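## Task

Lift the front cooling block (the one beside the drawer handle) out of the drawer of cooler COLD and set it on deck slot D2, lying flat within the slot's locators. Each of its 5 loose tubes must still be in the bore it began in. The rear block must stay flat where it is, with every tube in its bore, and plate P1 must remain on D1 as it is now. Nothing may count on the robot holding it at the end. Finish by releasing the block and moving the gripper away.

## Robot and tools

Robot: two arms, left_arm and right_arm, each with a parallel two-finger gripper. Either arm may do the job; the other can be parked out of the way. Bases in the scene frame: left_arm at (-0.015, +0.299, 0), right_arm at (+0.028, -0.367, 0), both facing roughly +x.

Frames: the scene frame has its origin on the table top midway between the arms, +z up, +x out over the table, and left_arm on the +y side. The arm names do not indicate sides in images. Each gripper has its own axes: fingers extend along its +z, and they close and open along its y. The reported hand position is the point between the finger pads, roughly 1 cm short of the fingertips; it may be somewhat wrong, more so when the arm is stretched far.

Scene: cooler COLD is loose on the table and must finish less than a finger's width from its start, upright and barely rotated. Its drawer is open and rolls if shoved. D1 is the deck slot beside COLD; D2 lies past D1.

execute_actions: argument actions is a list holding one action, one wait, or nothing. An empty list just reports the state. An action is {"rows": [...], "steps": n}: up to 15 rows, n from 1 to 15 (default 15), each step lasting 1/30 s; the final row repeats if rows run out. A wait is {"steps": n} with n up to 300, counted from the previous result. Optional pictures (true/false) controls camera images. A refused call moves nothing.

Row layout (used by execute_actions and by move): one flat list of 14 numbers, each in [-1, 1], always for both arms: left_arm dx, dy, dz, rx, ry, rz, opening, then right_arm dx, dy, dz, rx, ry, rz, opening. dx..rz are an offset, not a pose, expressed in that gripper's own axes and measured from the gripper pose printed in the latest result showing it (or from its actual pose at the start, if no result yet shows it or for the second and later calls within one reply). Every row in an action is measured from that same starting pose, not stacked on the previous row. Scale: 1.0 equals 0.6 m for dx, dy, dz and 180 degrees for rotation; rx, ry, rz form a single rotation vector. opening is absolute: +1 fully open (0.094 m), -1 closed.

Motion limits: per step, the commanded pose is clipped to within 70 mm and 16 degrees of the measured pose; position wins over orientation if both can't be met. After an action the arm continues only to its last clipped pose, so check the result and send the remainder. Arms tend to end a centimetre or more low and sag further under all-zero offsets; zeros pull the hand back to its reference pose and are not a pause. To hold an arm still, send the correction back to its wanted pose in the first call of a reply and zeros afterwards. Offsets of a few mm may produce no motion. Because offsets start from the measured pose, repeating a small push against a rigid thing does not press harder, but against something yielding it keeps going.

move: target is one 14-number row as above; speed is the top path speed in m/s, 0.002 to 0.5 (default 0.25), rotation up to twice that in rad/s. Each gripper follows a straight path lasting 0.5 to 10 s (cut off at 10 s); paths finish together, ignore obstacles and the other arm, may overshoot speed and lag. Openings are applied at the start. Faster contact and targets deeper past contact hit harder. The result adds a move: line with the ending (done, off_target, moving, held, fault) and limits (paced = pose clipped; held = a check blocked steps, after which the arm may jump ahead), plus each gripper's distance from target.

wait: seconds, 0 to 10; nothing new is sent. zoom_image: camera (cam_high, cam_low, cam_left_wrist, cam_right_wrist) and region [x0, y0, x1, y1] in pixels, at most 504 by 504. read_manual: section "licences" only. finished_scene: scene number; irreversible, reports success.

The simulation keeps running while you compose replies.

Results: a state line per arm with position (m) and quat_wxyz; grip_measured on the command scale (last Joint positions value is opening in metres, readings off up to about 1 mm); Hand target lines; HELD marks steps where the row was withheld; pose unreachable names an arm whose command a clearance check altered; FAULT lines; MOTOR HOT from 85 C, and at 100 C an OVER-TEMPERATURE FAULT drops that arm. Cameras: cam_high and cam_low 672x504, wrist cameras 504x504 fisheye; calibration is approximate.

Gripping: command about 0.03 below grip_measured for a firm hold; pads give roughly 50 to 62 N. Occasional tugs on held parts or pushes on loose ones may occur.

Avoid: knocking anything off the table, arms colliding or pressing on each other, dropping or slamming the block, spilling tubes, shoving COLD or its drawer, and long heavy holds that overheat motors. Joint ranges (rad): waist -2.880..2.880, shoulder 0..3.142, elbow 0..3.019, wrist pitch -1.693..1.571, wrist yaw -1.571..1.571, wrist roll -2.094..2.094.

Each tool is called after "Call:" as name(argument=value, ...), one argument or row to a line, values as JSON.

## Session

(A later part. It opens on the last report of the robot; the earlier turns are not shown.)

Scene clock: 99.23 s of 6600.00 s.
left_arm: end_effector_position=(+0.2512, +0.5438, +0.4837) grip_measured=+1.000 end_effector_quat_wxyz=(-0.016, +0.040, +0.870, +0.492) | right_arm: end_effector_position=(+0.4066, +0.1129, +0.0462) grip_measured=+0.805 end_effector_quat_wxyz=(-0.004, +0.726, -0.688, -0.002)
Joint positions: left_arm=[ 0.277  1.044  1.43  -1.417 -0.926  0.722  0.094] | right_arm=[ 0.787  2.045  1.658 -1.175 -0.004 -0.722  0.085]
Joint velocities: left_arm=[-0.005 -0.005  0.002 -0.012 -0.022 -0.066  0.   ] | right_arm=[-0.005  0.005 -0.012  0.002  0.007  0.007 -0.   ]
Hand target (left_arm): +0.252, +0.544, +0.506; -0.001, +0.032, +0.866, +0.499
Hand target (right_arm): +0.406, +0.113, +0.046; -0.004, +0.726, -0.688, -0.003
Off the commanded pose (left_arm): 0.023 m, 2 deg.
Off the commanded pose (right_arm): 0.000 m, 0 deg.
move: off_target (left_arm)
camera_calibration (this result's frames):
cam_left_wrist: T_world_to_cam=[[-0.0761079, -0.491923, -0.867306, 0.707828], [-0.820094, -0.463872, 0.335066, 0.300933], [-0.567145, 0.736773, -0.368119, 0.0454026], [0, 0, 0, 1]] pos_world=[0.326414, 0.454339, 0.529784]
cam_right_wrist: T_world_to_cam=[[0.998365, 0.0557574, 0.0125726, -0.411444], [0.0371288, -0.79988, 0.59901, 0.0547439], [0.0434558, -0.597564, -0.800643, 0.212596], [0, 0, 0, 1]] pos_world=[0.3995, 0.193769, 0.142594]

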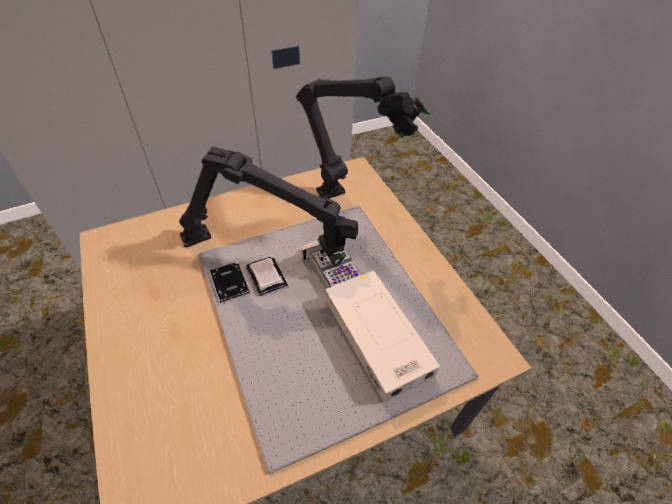

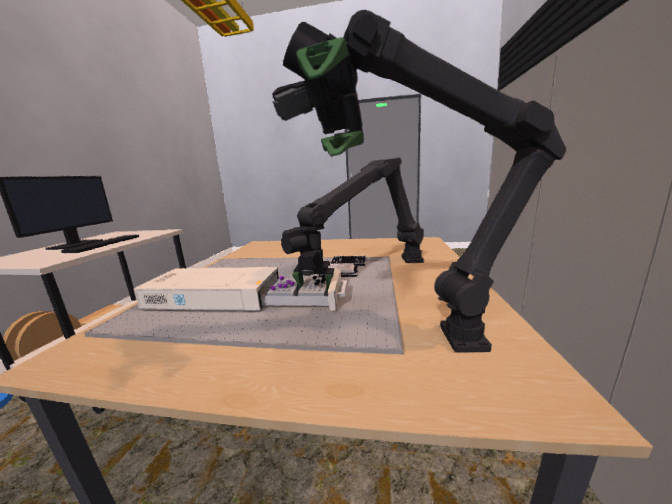

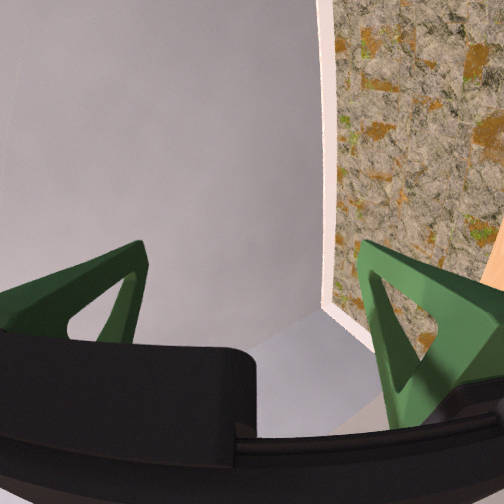

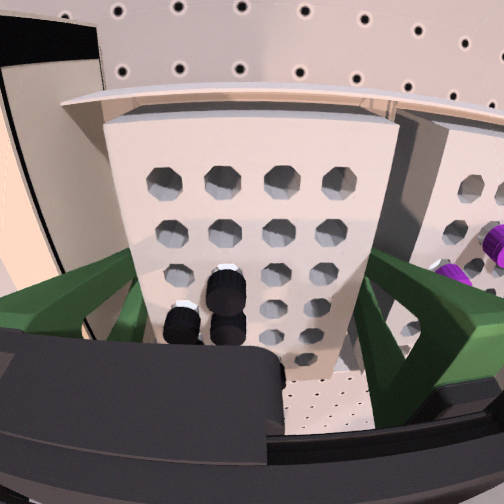

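Call:
move(
  target=[0,0.033,-0.019,-0.005,-0.0056,-0.009,1, 0,0,-0.1,0.004,-0.004,0,0.765],
  speed=0.025,
)

Call:
zoom_image(
  camera="cam_low",
  region=[250, 230, 370, 320],
)

Scene clock: 105.63 s of 6600.00 s.
left_arm: end_effector_position=(+0.2512, +0.5438, +0.4837) grip_measured=+1.000 end_effector_quat_wxyz=(-0.016, +0.040, +0.870, +0.492) | right_arm: end_effector_position=(+0.4057, +0.1113, +0.0481) grip_measured=+0.805 end_effector_quat_wxyz=(-0.000, +0.726, -0.688, -0.001)
Joint positions: left_arm=[ 0.277  1.044  1.43  -1.417 -0.926  0.722  0.094] | right_arm=[ 0.787  2.044  1.661 -1.187 -0.002 -0.722  0.085]
Joint velocities: left_arm=[-0.005 -0.015 -0.007 -0.002 -0.051  0.007  0.   ] | right_arm=[ 0.005 -0.005 -0.012 -0.012 -0.007  0.095 -0.   ]
Hand target (left_arm): +0.252, +0.544, +0.506; -0.001, +0.032, +0.866, +0.499
Hand target (right_arm): +0.405, +0.111, +0.103; -0.014, +0.726, -0.688, -0.002
Off the commanded pose (left_arm): 0.023 m, 2 deg.
Off the commanded pose (right_arm): 0.058 m, 1 deg.
After step 90, 0.77 s passed at rest.
move: off_target (left_arm, right_arm)
camera_calibration (this result's frames):
cam_left_wrist: T_world_to_cam=[[-0.0761079, -0.491923, -0.867306, 0.707828], [-0.820094, -0.463872, 0.335066, 0.300933], [-0.567145, 0.736773, -0.368119, 0.0454026], [0, 0, 0, 1]] pos_world=[0.326414, 0.454339, 0.529784]
cam_right_wrist: T_world_to_cam=[[0.998408, 0.0558245, 0.00812553, -0.410248], [0.0395695, -0.795669, 0.604437, 0.0506645], [0.0402077, -0.603153, -0.796611, 0.215051], [0, 0, 0, 1]] pos_world=[0.398943, 0.192923, 0.144022]

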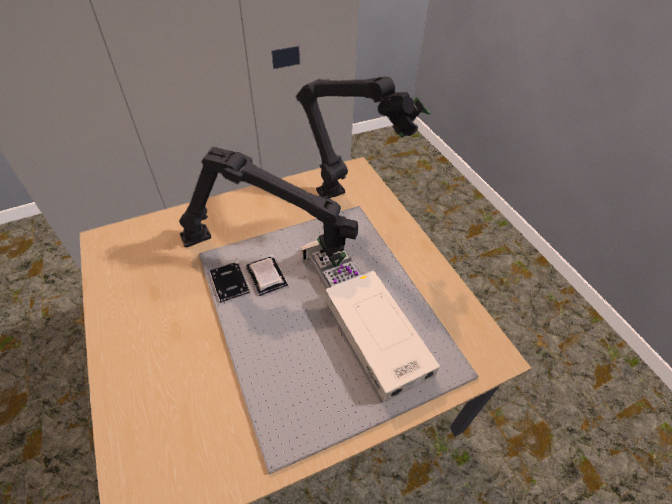

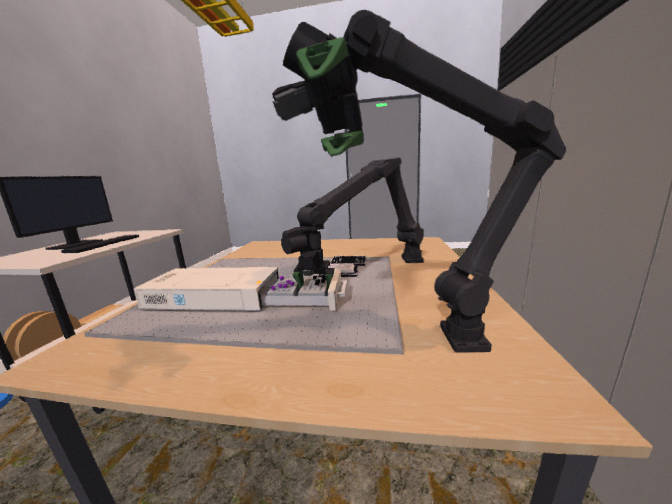

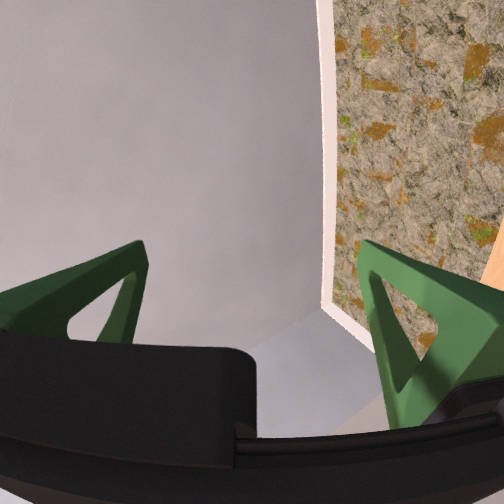

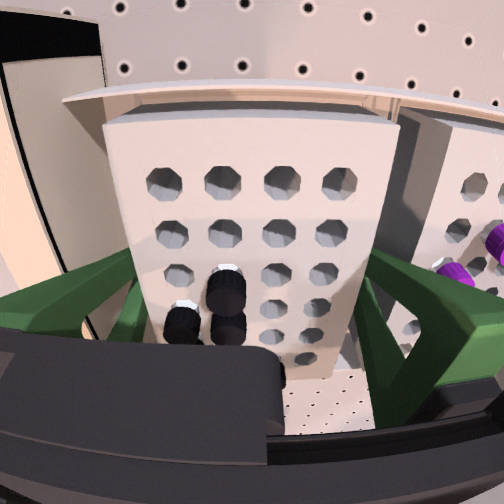

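Region (250, 230, 370, 320) of cam_low's 672x504 image, scaled by 4.200, with more detail than that image has; it fills the top 378 rows of this view, and the rest is white.

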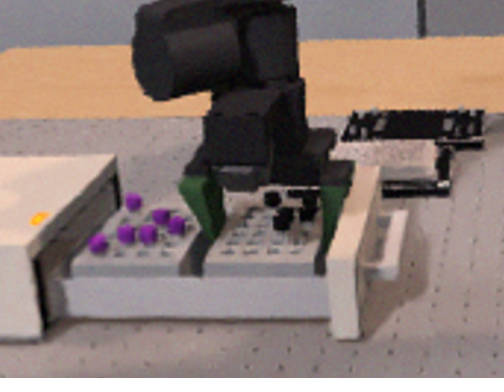

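Call:
move(
  target=[0,0.033,-0.019,-0.005,-0.0056,-0.009,1, -0.045,-0.04,-0.15,0.0275,-0.031,0,0.765],
  speed=0.03,
)

Call:
zoom_image(
  camera="cam_low",
  region=[250, 230, 370, 320],
)

Scene clock: 123.43 s of 6600.00 s.
left_arm: end_effector_position=(+0.2512, +0.5438, +0.4837) grip_measured=+1.000 end_effector_quat_wxyz=(-0.016, +0.040, +0.870, +0.492) | right_arm: end_effector_position=(+0.4065, +0.1124, +0.0489) grip_measured=+0.805 end_effector_quat_wxyz=(-0.001, +0.726, -0.688, -0.001)
Joint positions: left_arm=[ 0.277  1.044  1.43  -1.417 -0.926  0.722  0.094] | right_arm=[ 0.787  2.045  1.666 -1.189 -0.002 -0.722  0.085]
Joint velocities: left_arm=[-0.015 -0.015  0.012 -0.017 -0.037  0.051  0.   ] | right_arm=[ 0.005 -0.015 -0.012  0.002 -0.022 -0.007 -0.   ]
Hand target (left_arm): +0.252, +0.544, +0.506; -0.001, +0.032, +0.866, +0.499
Hand target (right_arm): +0.421, +0.131, +0.116; -0.065, +0.724, -0.686, -0.006
Off the commanded pose (left_arm): 0.023 m, 2 deg.
Off the commanded pose (right_arm): 0.096 m, 7 deg; position clipped at the last step of the last action.
After step 90, 11.33 s passed at rest.
move: off_target (left_arm, right_arm); limits=paced
camera_calibration (this result's frames):
cam_left_wrist: T_world_to_cam=[[-0.0761079, -0.491923, -0.867306, 0.707828], [-0.820094, -0.463872, 0.335066, 0.300933], [-0.567145, 0.736773, -0.368119, 0.0454026], [0, 0, 0, 1]] pos_world=[0.326414, 0.454339, 0.529784]
cam_right_wrist: T_world_to_cam=[[0.998397, 0.0558114, 0.00938859, -0.411217], [0.0388561, -0.796574, 0.603292, 0.0514952], [0.0411493, -0.60196, -0.797465, 0.215769], [0, 0, 0, 1]] pos_world=[0.399678, 0.193855, 0.144863]

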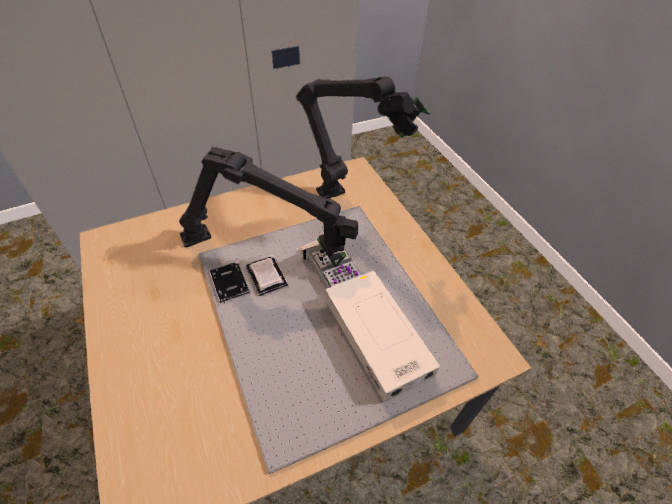

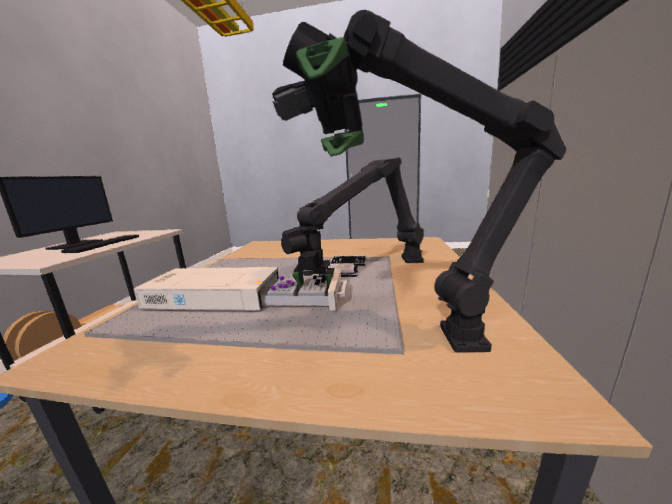

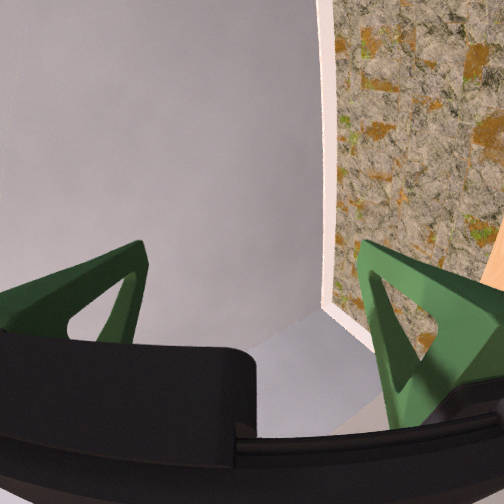

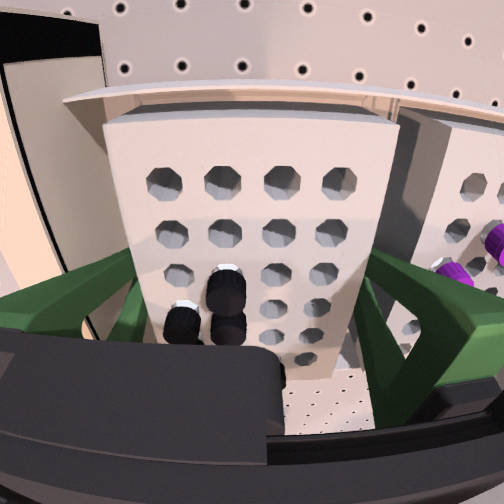

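Region (250, 230, 370, 320) of cam_low's 672x504 image, scaled by 4.200, with more detail than that image has; it fills the top 378 rows of this view, and the rest is white.

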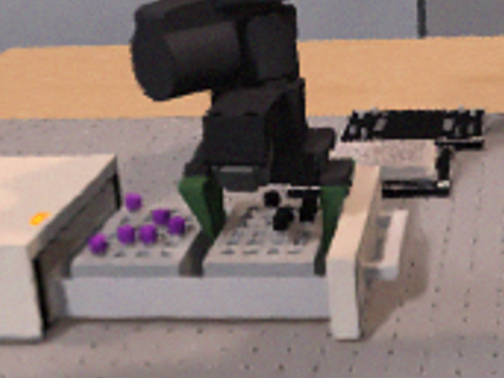

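Call:
execute_actions(
  actions=[
    {"rows":[[0,0.033,-0.019,-0.005,-0.0056,-0.009,1, -0.036,-0.032,-0.102,0.021,-0.024,0,0.765]],"steps":15},
  ],
  pictures=false,
)

Scene clock: 137.00 s of 6600.00 s.
left_arm: end_effector_position=(+0.2512, +0.5438, +0.4837) grip_measured=+1.000 end_effector_quat_wxyz=(-0.016, +0.040, +0.870, +0.492) | right_arm: end_effector_position=(+0.4064, +0.1123, +0.0489) grip_measured=+0.805 end_effector_quat_wxyz=(-0.001, +0.726, -0.688, -0.001)
Joint positions: left_arm=[ 0.277  1.044  1.43  -1.417 -0.926  0.722  0.094] | right_arm=[ 0.787  2.045  1.666 -1.189 -0.002 -0.722  0.085]
Joint velocities: left_arm=[-0.005  0.005  0.012 -0.012 -0.022 -0.007  0.   ] | right_arm=[-0.024  0.005  0.012  0.007 -0.051 -0.007 -0.001]
Hand target (left_arm): +0.252, +0.544, +0.506; -0.001, +0.032, +0.866, +0.499
Hand target (right_arm): +0.421, +0.131, +0.110; -0.051, +0.725, -0.687, -0.005
Off the commanded pose (left_arm): 0.023 m, 2 deg.
Off the commanded pose (right_arm): 0.068 m, 6 deg.
Steps of this call (steps 1 to 90: nothing new was sent; then 10.07 s passed at rest; steps 91 to 105: all 15 steps of this action). Readings (end_effector_position):
91: left_arm (+0.2512, +0.5438, +0.4837) | right_arm (+0.4065, +0.1123, +0.0489)
92: left_arm (+0.2512, +0.5438, +0.4837) | right_arm (+0.4064, +0.1123, +0.0489)
94: left_arm (+0.2512, +0.5438, +0.4837) | right_arm (+0.4064, +0.1123, +0.0489)
98: left_arm (+0.2512, +0.5438, +0.4837) | right_arm (+0.4064, +0.1123, +0.0489)
105: the state above

Call:
execute_actions(
  actions=[
    {"rows":[[0,0.033,-0.019,-0.005,-0.0056,-0.009,1, -0.048,-0.042,-0.096,0.017,-0.019,0,0.765]],"steps":15},
  ],
  pictures=false,
)

Call:
execute_actions(
  actions=[
    {"steps":20},
  ],
  pictures=false,
)

Scene clock: 141.77 s of 6600.00 s.
left_arm: end_effector_position=(+0.2512, +0.5438, +0.4837) grip_measured=+1.000 end_effector_quat_wxyz=(-0.016, +0.040, +0.870, +0.492) | right_arm: end_effector_position=(+0.4063, +0.1120, +0.0532) grip_measured=+0.805 end_effector_quat_wxyz=(+0.017, +0.726, -0.688, +0.001)
Joint positions: left_arm=[ 0.277  1.044  1.43  -1.417 -0.926  0.722  0.094] | right_arm=[ 0.787  2.062  1.706 -1.248 -0.002 -0.722  0.085]
Joint velocities: left_arm=[ 0.005  0.005 -0.002  0.012 -0.066 -0.066  0.   ] | right_arm=[ 0.005  0.005  0.002 -0.002  0.007 -0.007 -0.001]
Hand target (left_arm): +0.252, +0.544, +0.506; -0.001, +0.032, +0.866, +0.499
Hand target (right_arm): +0.427, +0.137, +0.108; -0.041, +0.725, -0.687, -0.004
Off the commanded pose (left_arm): 0.023 m, 2 deg.
Off the commanded pose (right_arm): 0.066 m, 7 deg.
Steps of this call (steps 1 to 90: nothing new was sent; then 1.27 s passed at rest; steps 91 to 105: all 15 steps of this action). Readings (end_effector_position):
91: left_arm (+0.2512, +0.5438, +0.4837) | right_arm (+0.4067, +0.1126, +0.0495)
92: left_arm (+0.2512, +0.5438, +0.4837) | right_arm (+0.4068, +0.1127, +0.0501)
94: left_arm (+0.2512, +0.5438, +0.4837) | right_arm (+0.4070, +0.1128, +0.0516)
98: left_arm (+0.2512, +0.5438, +0.4837) | right_arm (+0.4067, +0.1125, +0.0530)
105: the state above

Scene clock: 142.43 s of 6600.00 s.
left_arm: end_effector_position=(+0.2512, +0.5438, +0.4837) grip_measured=+1.000 end_effector_quat_wxyz=(-0.016, +0.040, +0.870, +0.492) | right_arm: end_effector_position=(+0.4063, +0.1120, +0.0532) grip_measured=+0.805 end_effector_quat_wxyz=(+0.017, +0.726, -0.688, +0.001)
Joint positions: left_arm=[ 0.277  1.044  1.43  -1.417 -0.926  0.722  0.094] | right_arm=[ 0.787  2.062  1.706 -1.248 -0.002 -0.722  0.085]
Joint velocities: left_arm=[ 0.005 -0.005 -0.017  0.007 -0.051  0.022  0.   ] | right_arm=[-0.005 -0.005 -0.022 -0.017  0.007  0.066 -0.   ]
Hand target (left_arm): +0.252, +0.544, +0.506; -0.001, +0.032, +0.866, +0.499
Hand target (right_arm): +0.427, +0.137, +0.108; -0.041, +0.725, -0.687, -0.004
Off the commanded pose (left_arm): 0.023 m, 2 deg.
Off the commanded pose (right_arm): 0.066 m, 7 deg.
Steps of this call (steps 1 to 20: nothing new was sent). Readings (end_effector_position):
1: left_arm (+0.2512, +0.5438, +0.4837) | right_arm (+0.4063, +0.1120, +0.0532)
2: left_arm (+0.2512, +0.5438, +0.4837) | right_arm (+0.4063, +0.1120, +0.0532)
4: left_arm (+0.2512, +0.5438, +0.4837) | right_arm (+0.4063, +0.1120, +0.0532)
8: left_arm (+0.2512, +0.5438, +0.4837) | right_arm (+0.4063, +0.1120, +0.0532)
20: the state above

Call:
execute_actions(
  actions=[
    {"rows":[[0,0.033,-0.019,-0.005,-0.0056,-0.009,1,-0.038,-0.033,-0.085,0.024,-0.027,0,0.765],[0,0.033,-0.019,-0.005,-0.0056,-0.009,1,-0.035,-0.031,-0.078,0.023,-0.026,0,0.765],[0,0.033,-0.019,-0.005,-0.0056,-0.009,1,-0.032,-0.028,-0.071,0.022,-0.025,0,0.765],[0,0.033,-0.019,-0.005,-0.0056,-0.009,1,-0.029,-0.026,-0.064,0.021,-0.024,0,0.765],[0,0.033,-0.019,-0.005,-0.0056,-0.009,1,-0.026,-0.023,-0.057,0.02,-0.023,0,0.765],[0,0.033,-0.019,-0.005,-0.0056,-0.009,1,-0.023,-0.021,-0.05,0.019,-0.021,0,0.765],[0,0.033,-0.019,-0.005,-0.0056,-0.009,1,-0.02,-0.018,-0.043,0.017,-0.02,0,0.765],[0,0.033,-0.019,-0.005,-0.0056,-0.009,1,-0.017,-0.015,-0.036,0.016,-0.018,0,0.765],[0,0.033,-0.019,-0.005,-0.0056,-0.009,1,-0.014,-0.013,-0.029,0.014,-0.016,0,0.765],[0,0.033,-0.019,-0.005,-0.0056,-0.009,1,-0.011,-0.01,-0.022,0.013,-0.015,0,0.765],[0,0.033,-0.019,-0.005,-0.0056,-0.009,1,-0.008,-0.007,-0.015,0.011,-0.013,0,0.765],[0,0.033,-0.019,-0.005,-0.0056,-0.009,1,-0.005,-0.005,-0.008,0.01,-0.011,0,0.765],[0,0.033,-0.019,-0.005,-0.0056,-0.009,1,-0.002,-0.002,0,0.009,-0.01,0,0.765],[0,0.033,-0.019,-0.005,-0.0056,-0.009,1,-0.001,-0.001,0.008,0.008,-0.009,0,0.765]],"steps":15},
  ],
  pictures=false,
)

Call:
move(
  target=[0,0.033,-0.019,-0.005,-0.0056,-0.009,1,0,0,0,0,0,0,0.92],
)

Call:
move(
  target=[0,0.033,-0.019,-0.005,-0.0056,-0.009,1,0,0,-0.2,0.004,-0.004,0,0.92],
  speed=0.05,
)

Scene clock: 159.70 s of 6600.00 s.
left_arm: end_effector_position=(+0.2512, +0.5438, +0.4837) grip_measured=+1.000 end_effector_quat_wxyz=(-0.016, +0.040, +0.870, +0.492) | right_arm: end_effector_position=(+0.4078, +0.1136, +0.0463) grip_measured=+0.805 end_effector_quat_wxyz=(+0.002, +0.726, -0.688, -0.000)
Joint positions: left_arm=[ 0.277  1.044  1.43  -1.417 -0.926  0.722  0.094] | right_arm=[ 0.787  2.056  1.675 -1.194 -0.001 -0.721  0.085]
Joint velocities: left_arm=[-0.005 -0.005  0.007  0.017 -0.022  0.007  0.   ] | right_arm=[-0.005 -0.063 -0.071  0.115 -0.007 -0.007 -0.   ]
Hand target (left_arm): +0.252, +0.544, +0.506; -0.001, +0.032, +0.866, +0.499
Hand target (right_arm): +0.407, +0.113, +0.048; -0.002, +0.726, -0.688, -0.001
Off the commanded pose (left_arm): 0.023 m, 2 deg.
Off the commanded pose (right_arm): 0.003 m, 0 deg.
Steps of this call (steps 1 to 90: nothing new was sent; then 13.77 s passed at rest; steps 91 to 105: all 15 steps of this action). Readings (end_effector_position):
91: left_arm (+0.2512, +0.5438, +0.4837) | right_arm (+0.4063, +0.1120, +0.0532)
92: left_arm (+0.2512, +0.5438, +0.4837) | right_arm (+0.4063, +0.1120, +0.0532)
94: left_arm (+0.2512, +0.5438, +0.4837) | right_arm (+0.4068, +0.1127, +0.0532)
98: left_arm (+0.2512, +0.5438, +0.4837) | right_arm (+0.4091, +0.1155, +0.0519)
105: the state above

Scene clock: 160.63 s of 6600.00 s.
left_arm: end_effector_position=(+0.2512, +0.5438, +0.4837) grip_measured=+1.000 end_effector_quat_wxyz=(-0.016, +0.040, +0.870, +0.492) | right_arm: end_effector_position=(+0.4077, +0.1135, +0.0461) grip_measured=+0.917 end_effector_quat_wxyz=(+0.000, +0.726, -0.688, -0.000)
Joint positions: left_arm=[ 0.277  1.044  1.43  -1.417 -0.926  0.722  0.094] | right_arm=[ 0.787  2.054  1.672 -1.189 -0.001 -0.721  0.09 ]
Joint velocities: left_arm=[-0.015  0.005 -0.007  0.002 -0.022 -0.051  0.   ] | right_arm=[ 0.005 -0.005  0.002  0.002 -0.037 -0.037  0.   ]
Hand target (left_arm): +0.252, +0.544, +0.506; -0.001, +0.032, +0.866, +0.499
Hand target (right_arm): +0.408, +0.113, +0.046; +0.000, +0.726, -0.688, -0.000
Off the commanded pose (left_arm): 0.023 m, 2 deg.
Off the commanded pose (right_arm): 0.000 m, 0 deg.
move: off_target (left_arm)
camera_calibration (this result's frames):
cam_left_wrist: T_world_to_cam=[[-0.0761079, -0.491923, -0.867306, 0.707828], [-0.820094, -0.463872, 0.335066, 0.300933], [-0.567145, 0.736773, -0.368119, 0.0454026], [0, 0, 0, 1]] pos_world=[0.326414, 0.454339, 0.529784]
cam_right_wrist: T_world_to_cam=[[0.998423, 0.0554564, 0.00876345, -0.412373], [0.0388272, -0.79475, 0.605694, 0.0536787], [0.0405543, -0.604398, -0.795649, 0.214584], [0, 0, 0, 1]] pos_world=[0.400936, 0.195224, 0.141835]

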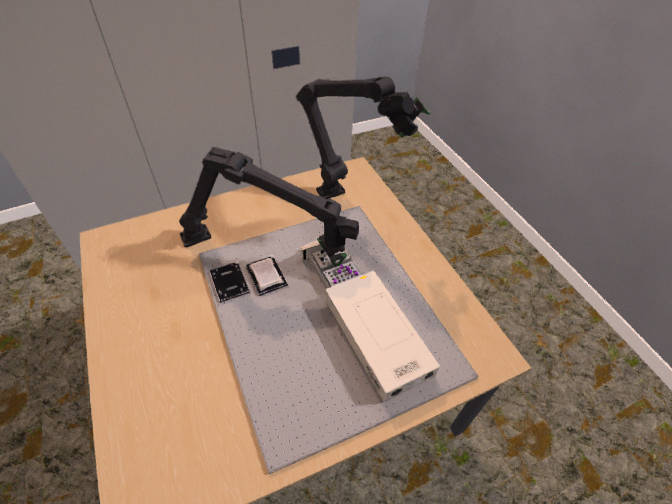

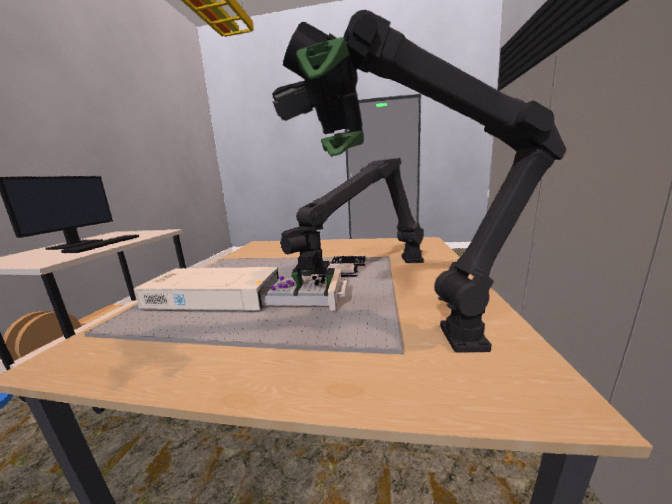

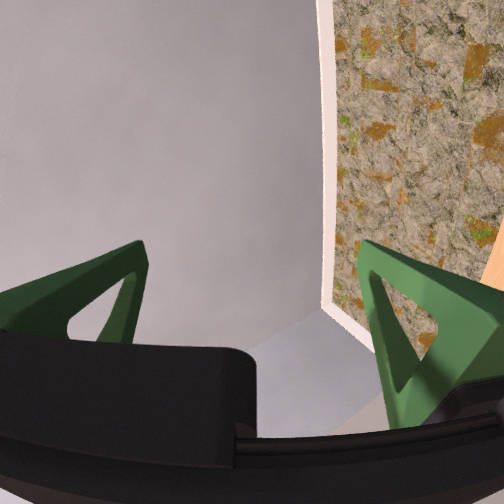

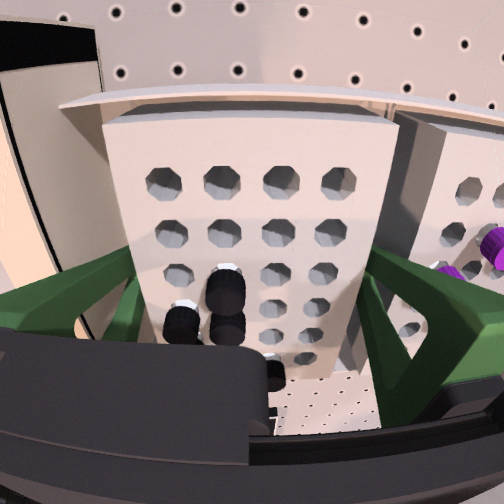

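Scene clock: 163.43 s of 6600.00 s.
left_arm: end_effector_position=(+0.2512, +0.5438, +0.4837) grip_measured=+1.000 end_effector_quat_wxyz=(-0.016, +0.040, +0.870, +0.492) | right_arm: end_effector_position=(+0.3995, +0.1021, +0.1496) grip_measured=+0.918 end_effector_quat_wxyz=(+0.008, +0.726, -0.688, +0.002)
Joint positions: left_arm=[ 0.277  1.044  1.43  -1.417 -0.926  0.722  0.094] | right_arm=[ 0.787  1.951  1.789 -1.426  0.003 -0.721  0.09 ]
Joint velocities: left_arm=[ 0.005 -0.005  0.012 -0.007 -0.051  0.007  0.   ] | right_arm=[ 0.005 -0.005 -0.002 -0.012 -0.051 -0.037  0.   ]
Hand target (left_arm): +0.252, +0.544, +0.506; -0.001, +0.032, +0.866, +0.499
Hand target (right_arm): +0.406, +0.112, +0.166; -0.009, +0.726, -0.688, -0.001
Off the commanded pose (left_arm): 0.023 m, 2 deg.
Off the commanded pose (right_arm): 0.022 m, 2 deg.
move: off_target (left_arm, right_arm)
camera_calibration (this result's frames):
cam_left_wrist: T_world_to_cam=[[-0.0761079, -0.491923, -0.867306, 0.707828], [-0.820094, -0.463872, 0.335066, 0.300933], [-0.567145, 0.736773, -0.368119, 0.0454026], [0, 0, 0, 1]] pos_world=[0.326414, 0.454339, 0.529784]
cam_right_wrist: T_world_to_cam=[[0.998456, 0.0555545, 0.000225334, -0.403151], [0.04356, -0.785388, 0.617469, -0.0223858], [0.0344801, -0.616505, -0.786595, 0.292697], [0, 0, 0, 1]] pos_world=[0.393412, 0.185264, 0.244147]

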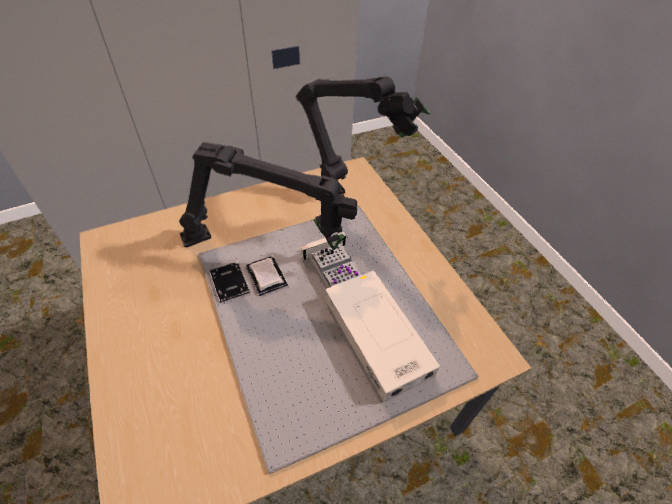

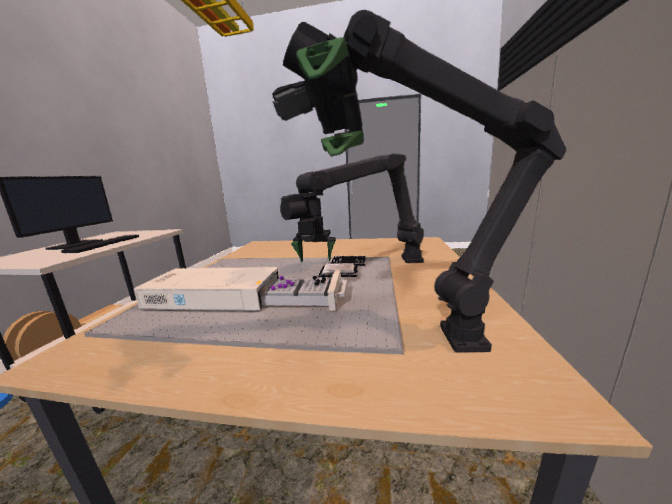

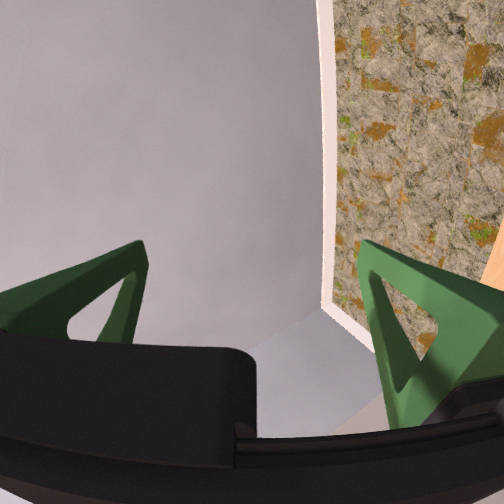

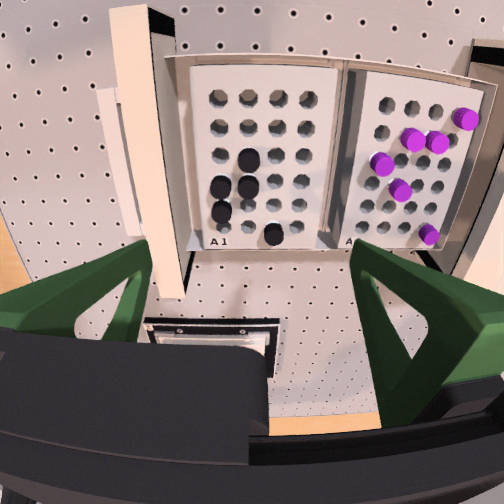

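Call:
move(
  target=[-0.33,-0.797,-0.347,0.249,-0.252,0.411,0.96, 0.765,0.108,-0.117,0,0,0.5,1],
  speed=0.3,
)

Scene clock: 182.80 s of 6600.00 s.
left_arm: end_effector_position=(+0.3753, +0.1250, +0.1470) grip_measured=+0.963 end_effector_quat_wxyz=(-0.044, +0.678, +0.733, -0.015) | right_arm: end_effector_position=(+0.3556, -0.3537, +0.2196) grip_measured=+1.000 end_effector_quat_wxyz=(-0.002, -0.038, +0.999, +0.006)
Joint positions: left_arm=[-0.496  1.564  1.25  -1.351 -0.001  1.075  0.092] | right_arm=[-0.08   1.203  1.091 -1.463 -0.012 -0.04   0.094]
Joint velocities: left_arm=[-0.005 -0.005 -0.017 -0.007 -0.051  0.066 -0.001] | right_arm=[-0.005 -0.005 -0.002  0.002 -0.022  0.037  0.   ]
Hand target (left_arm): +0.395, +0.114, +0.170; -0.007, +0.685, +0.728, -0.005
Hand target (right_arm): +0.351, -0.355, +0.218; -0.009, -0.027, +1.000, +0.008
Off the commanded pose (left_arm): 0.040 m, 5 deg.
Off the commanded pose (right_arm): 0.010 m, 2 deg.
After step 90, 12.90 s passed at rest.
move: off_target (left_arm)
camera_calibration (this result's frames):
cam_left_wrist: T_world_to_cam=[[-0.994505, -0.0877899, 0.0570249, 0.377531], [-0.034232, 0.787502, 0.61536, -0.171302], [-0.0989296, 0.610027, -0.786181, 0.202011], [0, 0, 0, 1]] pos_world=[0.389577, 0.0448119, 0.242701]
cam_right_wrist: T_world_to_cam=[[0.0774073, -0.996997, -0.00221712, -0.378271], [-0.790326, -0.0627166, 0.609468, 0.132254], [-0.607777, -0.0454251, -0.792807, 0.499983], [0, 0, 0, 1]] pos_world=[0.437683, -0.346129, 0.314947]

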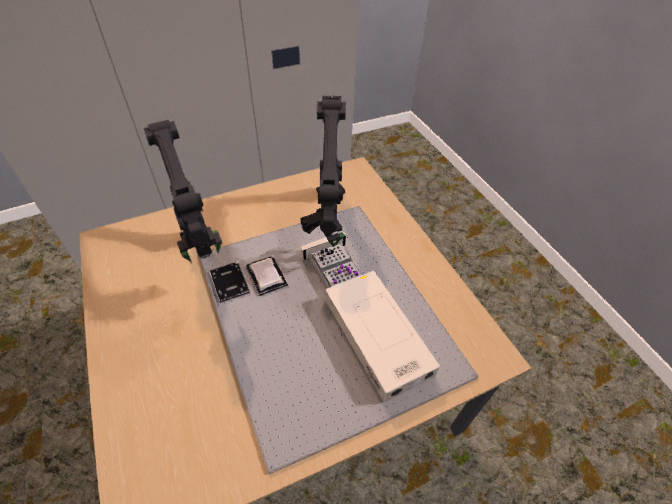

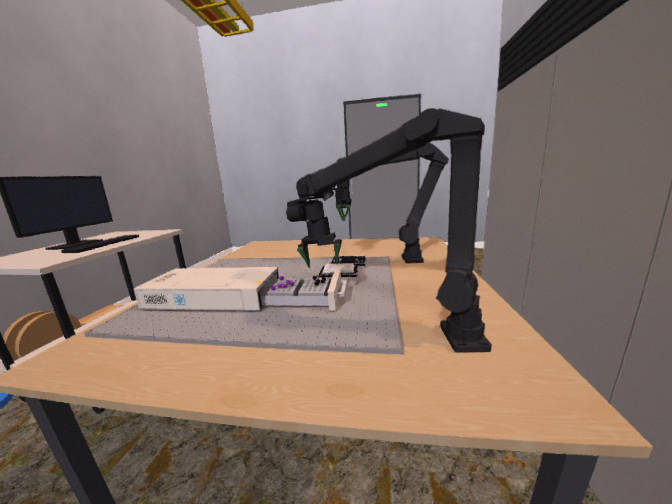

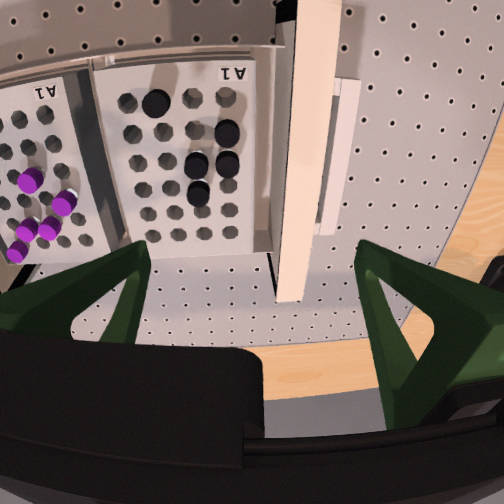

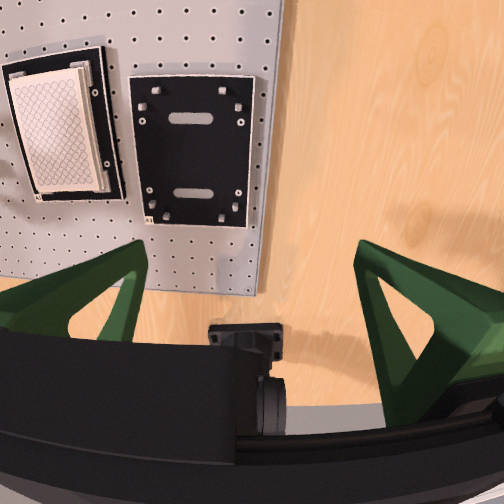

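Call:
move(
  target=[0.7,-0.19,-0.5,-0.249,0.252,-0.411,1, -0.138,0.775,0.16,0.0644,0.066,-0.495,0.96],
  speed=0.3,
)

Scene clock: 221.43 s of 6600.00 s.
left_arm: end_effector_position=(+0.2577, +0.5181, +0.4448) grip_measured=+1.000 end_effector_quat_wxyz=(-0.079, +0.065, +0.863, +0.495) | right_arm: end_effector_position=(+0.4088, +0.1000, +0.1264) grip_measured=+0.963 end_effector_quat_wxyz=(+0.100, +0.716, -0.684, +0.101)
Joint positions: left_arm=[ 0.166  1.088  1.364 -1.571 -1.028  0.551  0.094] | right_arm=[ 0.821  2.123  1.982 -1.657  0.174 -0.659  0.092]
Joint velocities: left_arm=[-0.005 -0.015 -0.002 -0.002 -0.081 -0.081  0.   ] | right_arm=[ 0.005  0.005 -0.022  0.002 -0.051  0.007 -0.001]
Hand target (left_arm): +0.261, +0.520, +0.470; -0.051, +0.049, +0.859, +0.507
Hand target (right_arm): +0.413, +0.111, +0.126; +0.096, +0.724, -0.676, +0.102
Off the commanded pose (left_arm): 0.030 m, 3 deg.
Off the commanded pose (right_arm): 0.018 m, 3 deg.
After step 90, 32.10 s passed at rest.
move: off_target (left_arm, right_arm)
camera_calibration (this result's frames):
cam_left_wrist: T_world_to_cam=[[-0.182614, -0.479798, -0.858164, 0.679078], [-0.760703, -0.484025, 0.432493, 0.259194], [-0.622883, 0.731788, -0.276594, 0.0299459], [0, 0, 0, 1]] pos_world=[0.339832, 0.429363, 0.478944]
cam_right_wrist: T_world_to_cam=[[0.99879, 0.0490594, 0.00348329, -0.412275], [0.0262591, -0.591805, 0.805653, -0.0461606], [0.0415863, -0.804587, -0.592377, 0.26421], [0, 0, 0, 1]] pos_world=[0.402, 0.205488, 0.195137]

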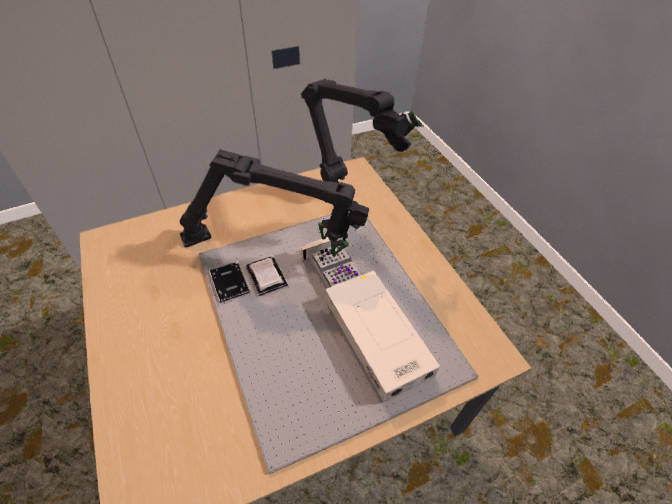

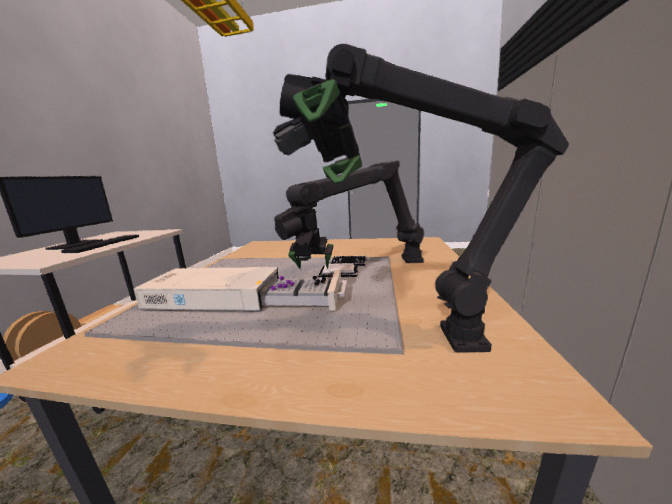

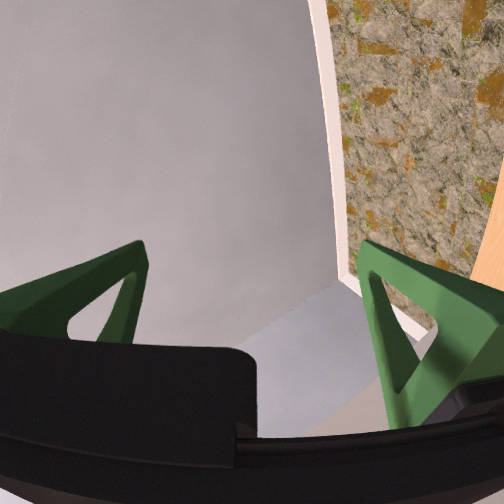

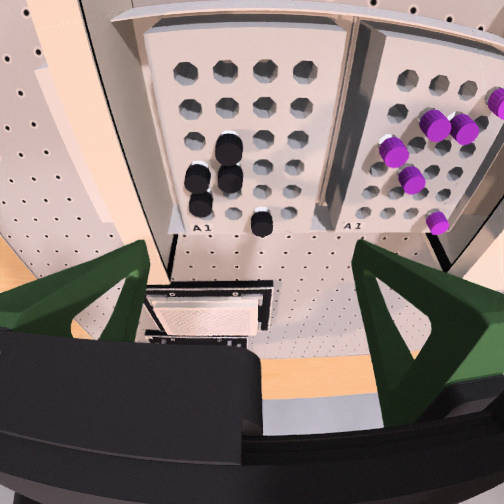

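Call:
move(
  target=[0.008,0.036,-0.021,-0.008,-0.01,-0.016,1, -0.049,0.012,0.092,-0.0065,0,-0.003,0.96],
  speed=0.05,
)

Scene clock: 228.93 s of 6600.00 s.
left_arm: end_effector_position=(+0.2577, +0.5181, +0.4448) grip_measured=+1.000 end_effector_quat_wxyz=(-0.079, +0.065, +0.863, +0.495) | right_arm: end_effector_position=(+0.4112, +0.1074, +0.0862) grip_measured=+0.963 end_effector_quat_wxyz=(+0.095, +0.716, -0.686, +0.093)
Joint positions: left_arm=[ 0.166  1.088  1.364 -1.571 -1.028  0.551  0.094] | right_arm=[ 0.821  2.158  1.936 -1.564  0.159 -0.66   0.092]
Joint velocities: left_arm=[-0.015 -0.015 -0.012 -0.002 -0.037 -0.066  0.   ] | right_arm=[-0.005 -0.015  0.007 -0.012  0.037 -0.022  0.   ]
Hand target (left_arm): +0.257, +0.518, +0.470; -0.052, +0.052, +0.859, +0.507
Hand target (right_arm): +0.402, +0.112, +0.066; +0.108, +0.718, -0.682, +0.094
Off the commanded pose (left_arm): 0.025 m, 4 deg.
Off the commanded pose (right_arm): 0.024 m, 2 deg.
After step 90, 2.83 s passed at rest.
move: off_target (left_arm, right_arm)
camera_calibration (this result's frames):
cam_left_wrist: T_world_to_cam=[[-0.182614, -0.479798, -0.858164, 0.679078], [-0.760703, -0.484025, 0.432493, 0.259194], [-0.622883, 0.731788, -0.276594, 0.0299459], [0, 0, 0, 1]] pos_world=[0.339832, 0.429363, 0.478944]
cam_right_wrist: T_world_to_cam=[[0.998914, 0.046575, 0.000940934, -0.414424], [0.0275733, -0.607416, 0.793905, -0.00731753], [0.0375477, -0.793017, -0.608041, 0.247991], [0, 0, 0, 1]] pos_world=[0.404864, 0.211518, 0.156988]

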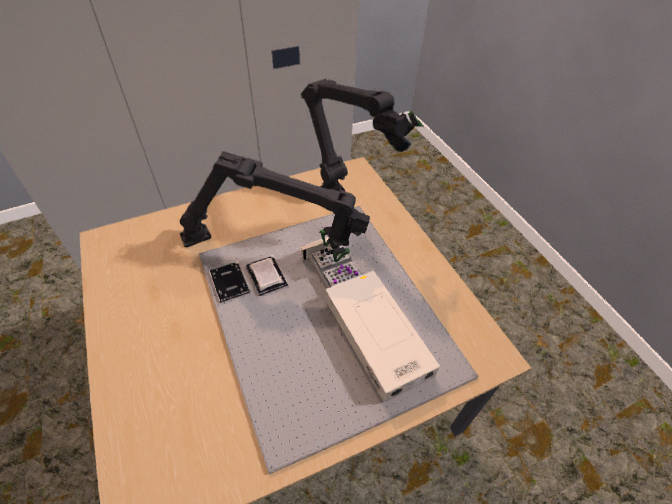

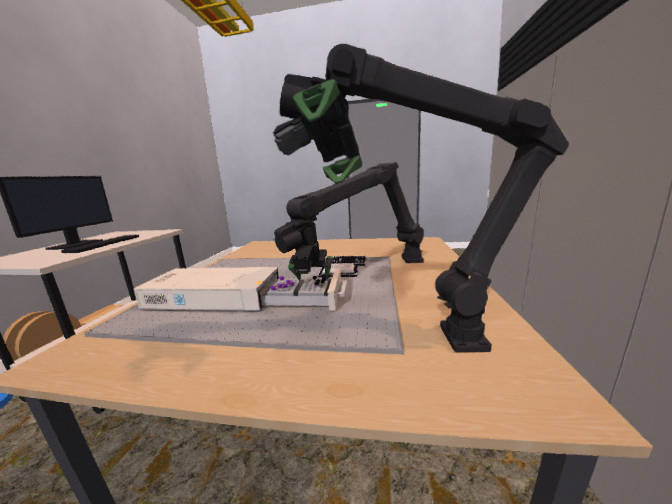

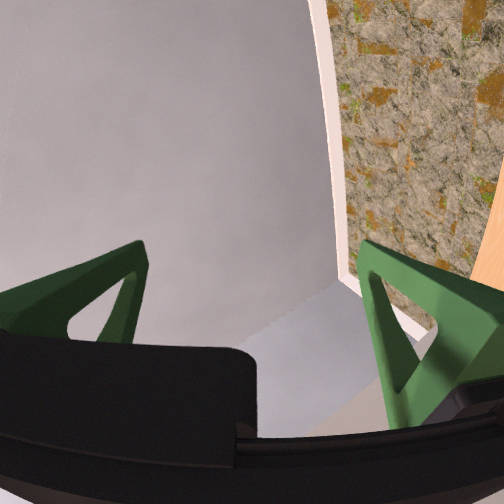

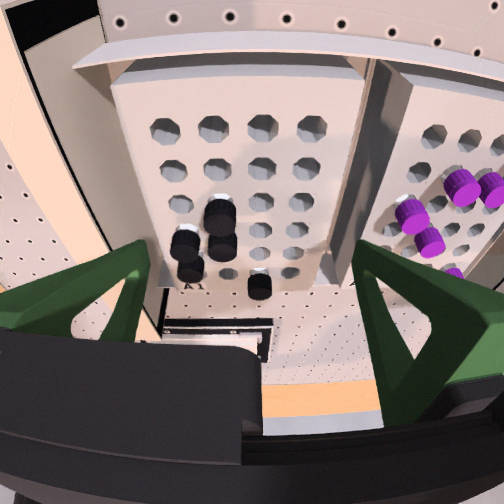

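Call:
move(
  target=[0.008,0.036,-0.021,-0.008,-0.01,-0.016,1, -0.025,0.023,0.037,-0.006,0.005,-0.005,0.96],
  speed=0.04,
)

Scene clock: 233.90 s of 6600.00 s.
left_arm: end_effector_position=(+0.2576, +0.5181, +0.4449) grip_measured=+1.000 end_effector_quat_wxyz=(-0.079, +0.065, +0.863, +0.495) | right_arm: end_effector_position=(+0.4065, +0.1113, +0.0830) grip_measured=+0.963 end_effector_quat_wxyz=(+0.093, +0.719, -0.683, +0.090)
Joint positions: left_arm=[ 0.166  1.088  1.364 -1.571 -1.028  0.551  0.094] | right_arm=[ 0.83   2.158  1.929 -1.552  0.154 -0.66   0.092]
Joint velocities: left_arm=[-0.015 -0.015  0.002  0.027 -0.051 -0.007  0.   ] | right_arm=[ 0.005 -0.005  0.012 -0.002 -0.081  0.037 -0.   ]
Hand target (left_arm): +0.257, +0.518, +0.470; -0.052, +0.052, +0.859, +0.507
Hand target (right_arm): +0.397, +0.115, +0.061; +0.107, +0.719, -0.680, +0.092
Off the commanded pose (left_arm): 0.025 m, 4 deg.
Off the commanded pose (right_arm): 0.024 m, 2 deg.
After step 90, 0.77 s passed at rest.
move: off_target (left_arm, right_arm)
camera_calibration (this result's frames):
cam_left_wrist: T_world_to_cam=[[-0.182297, -0.479719, -0.858276, 0.679067], [-0.760863, -0.484065, 0.432167, 0.259249], [-0.62278, 0.731813, -0.276757, 0.0299588], [0, 0, 0, 1]] pos_world=[0.339703, 0.42933, 0.479079]
cam_right_wrist: T_world_to_cam=[[0.998553, 0.0537527, -0.00125217, -0.410373], [0.0339352, -0.612001, 0.790128, -0.00408197], [0.0417052, -0.789028, -0.61294, 0.247587], [0, 0, 0, 1]] pos_world=[0.399593, 0.214913, 0.154467]

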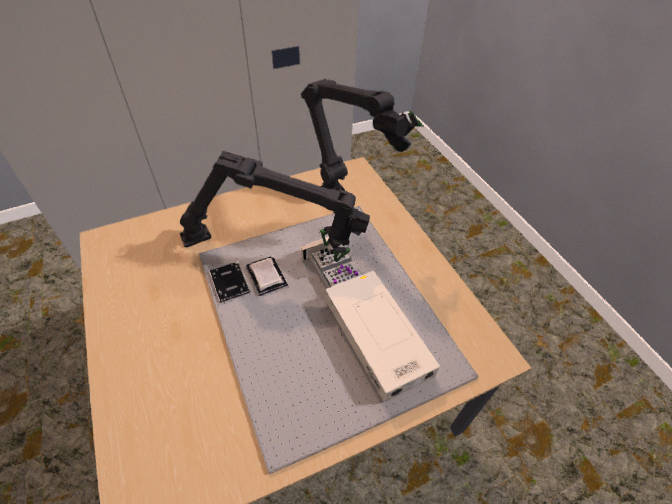

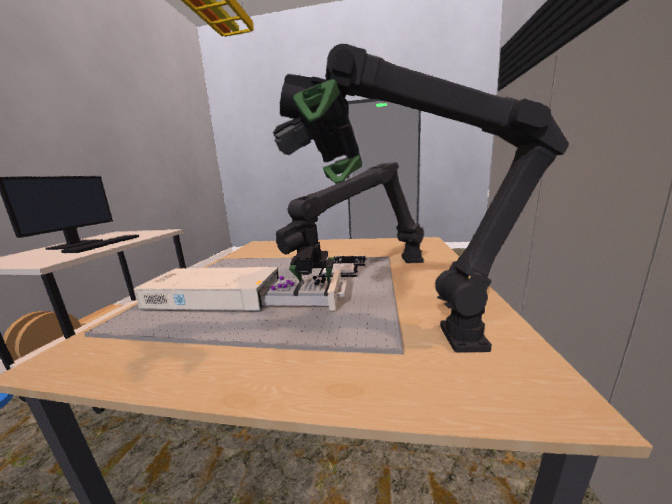

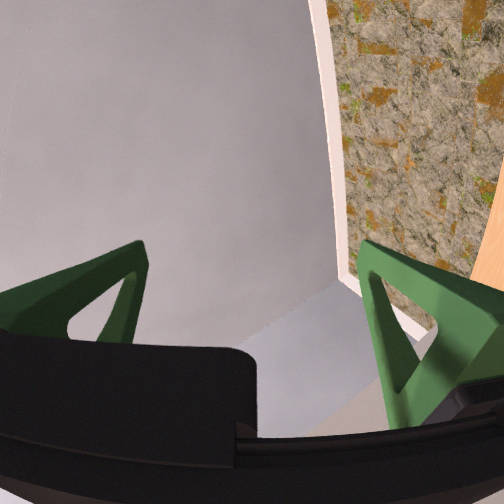

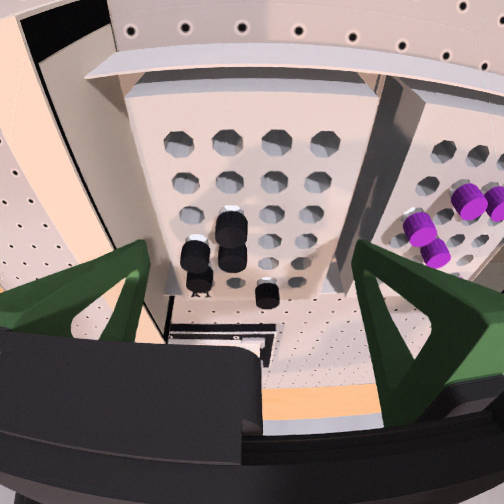

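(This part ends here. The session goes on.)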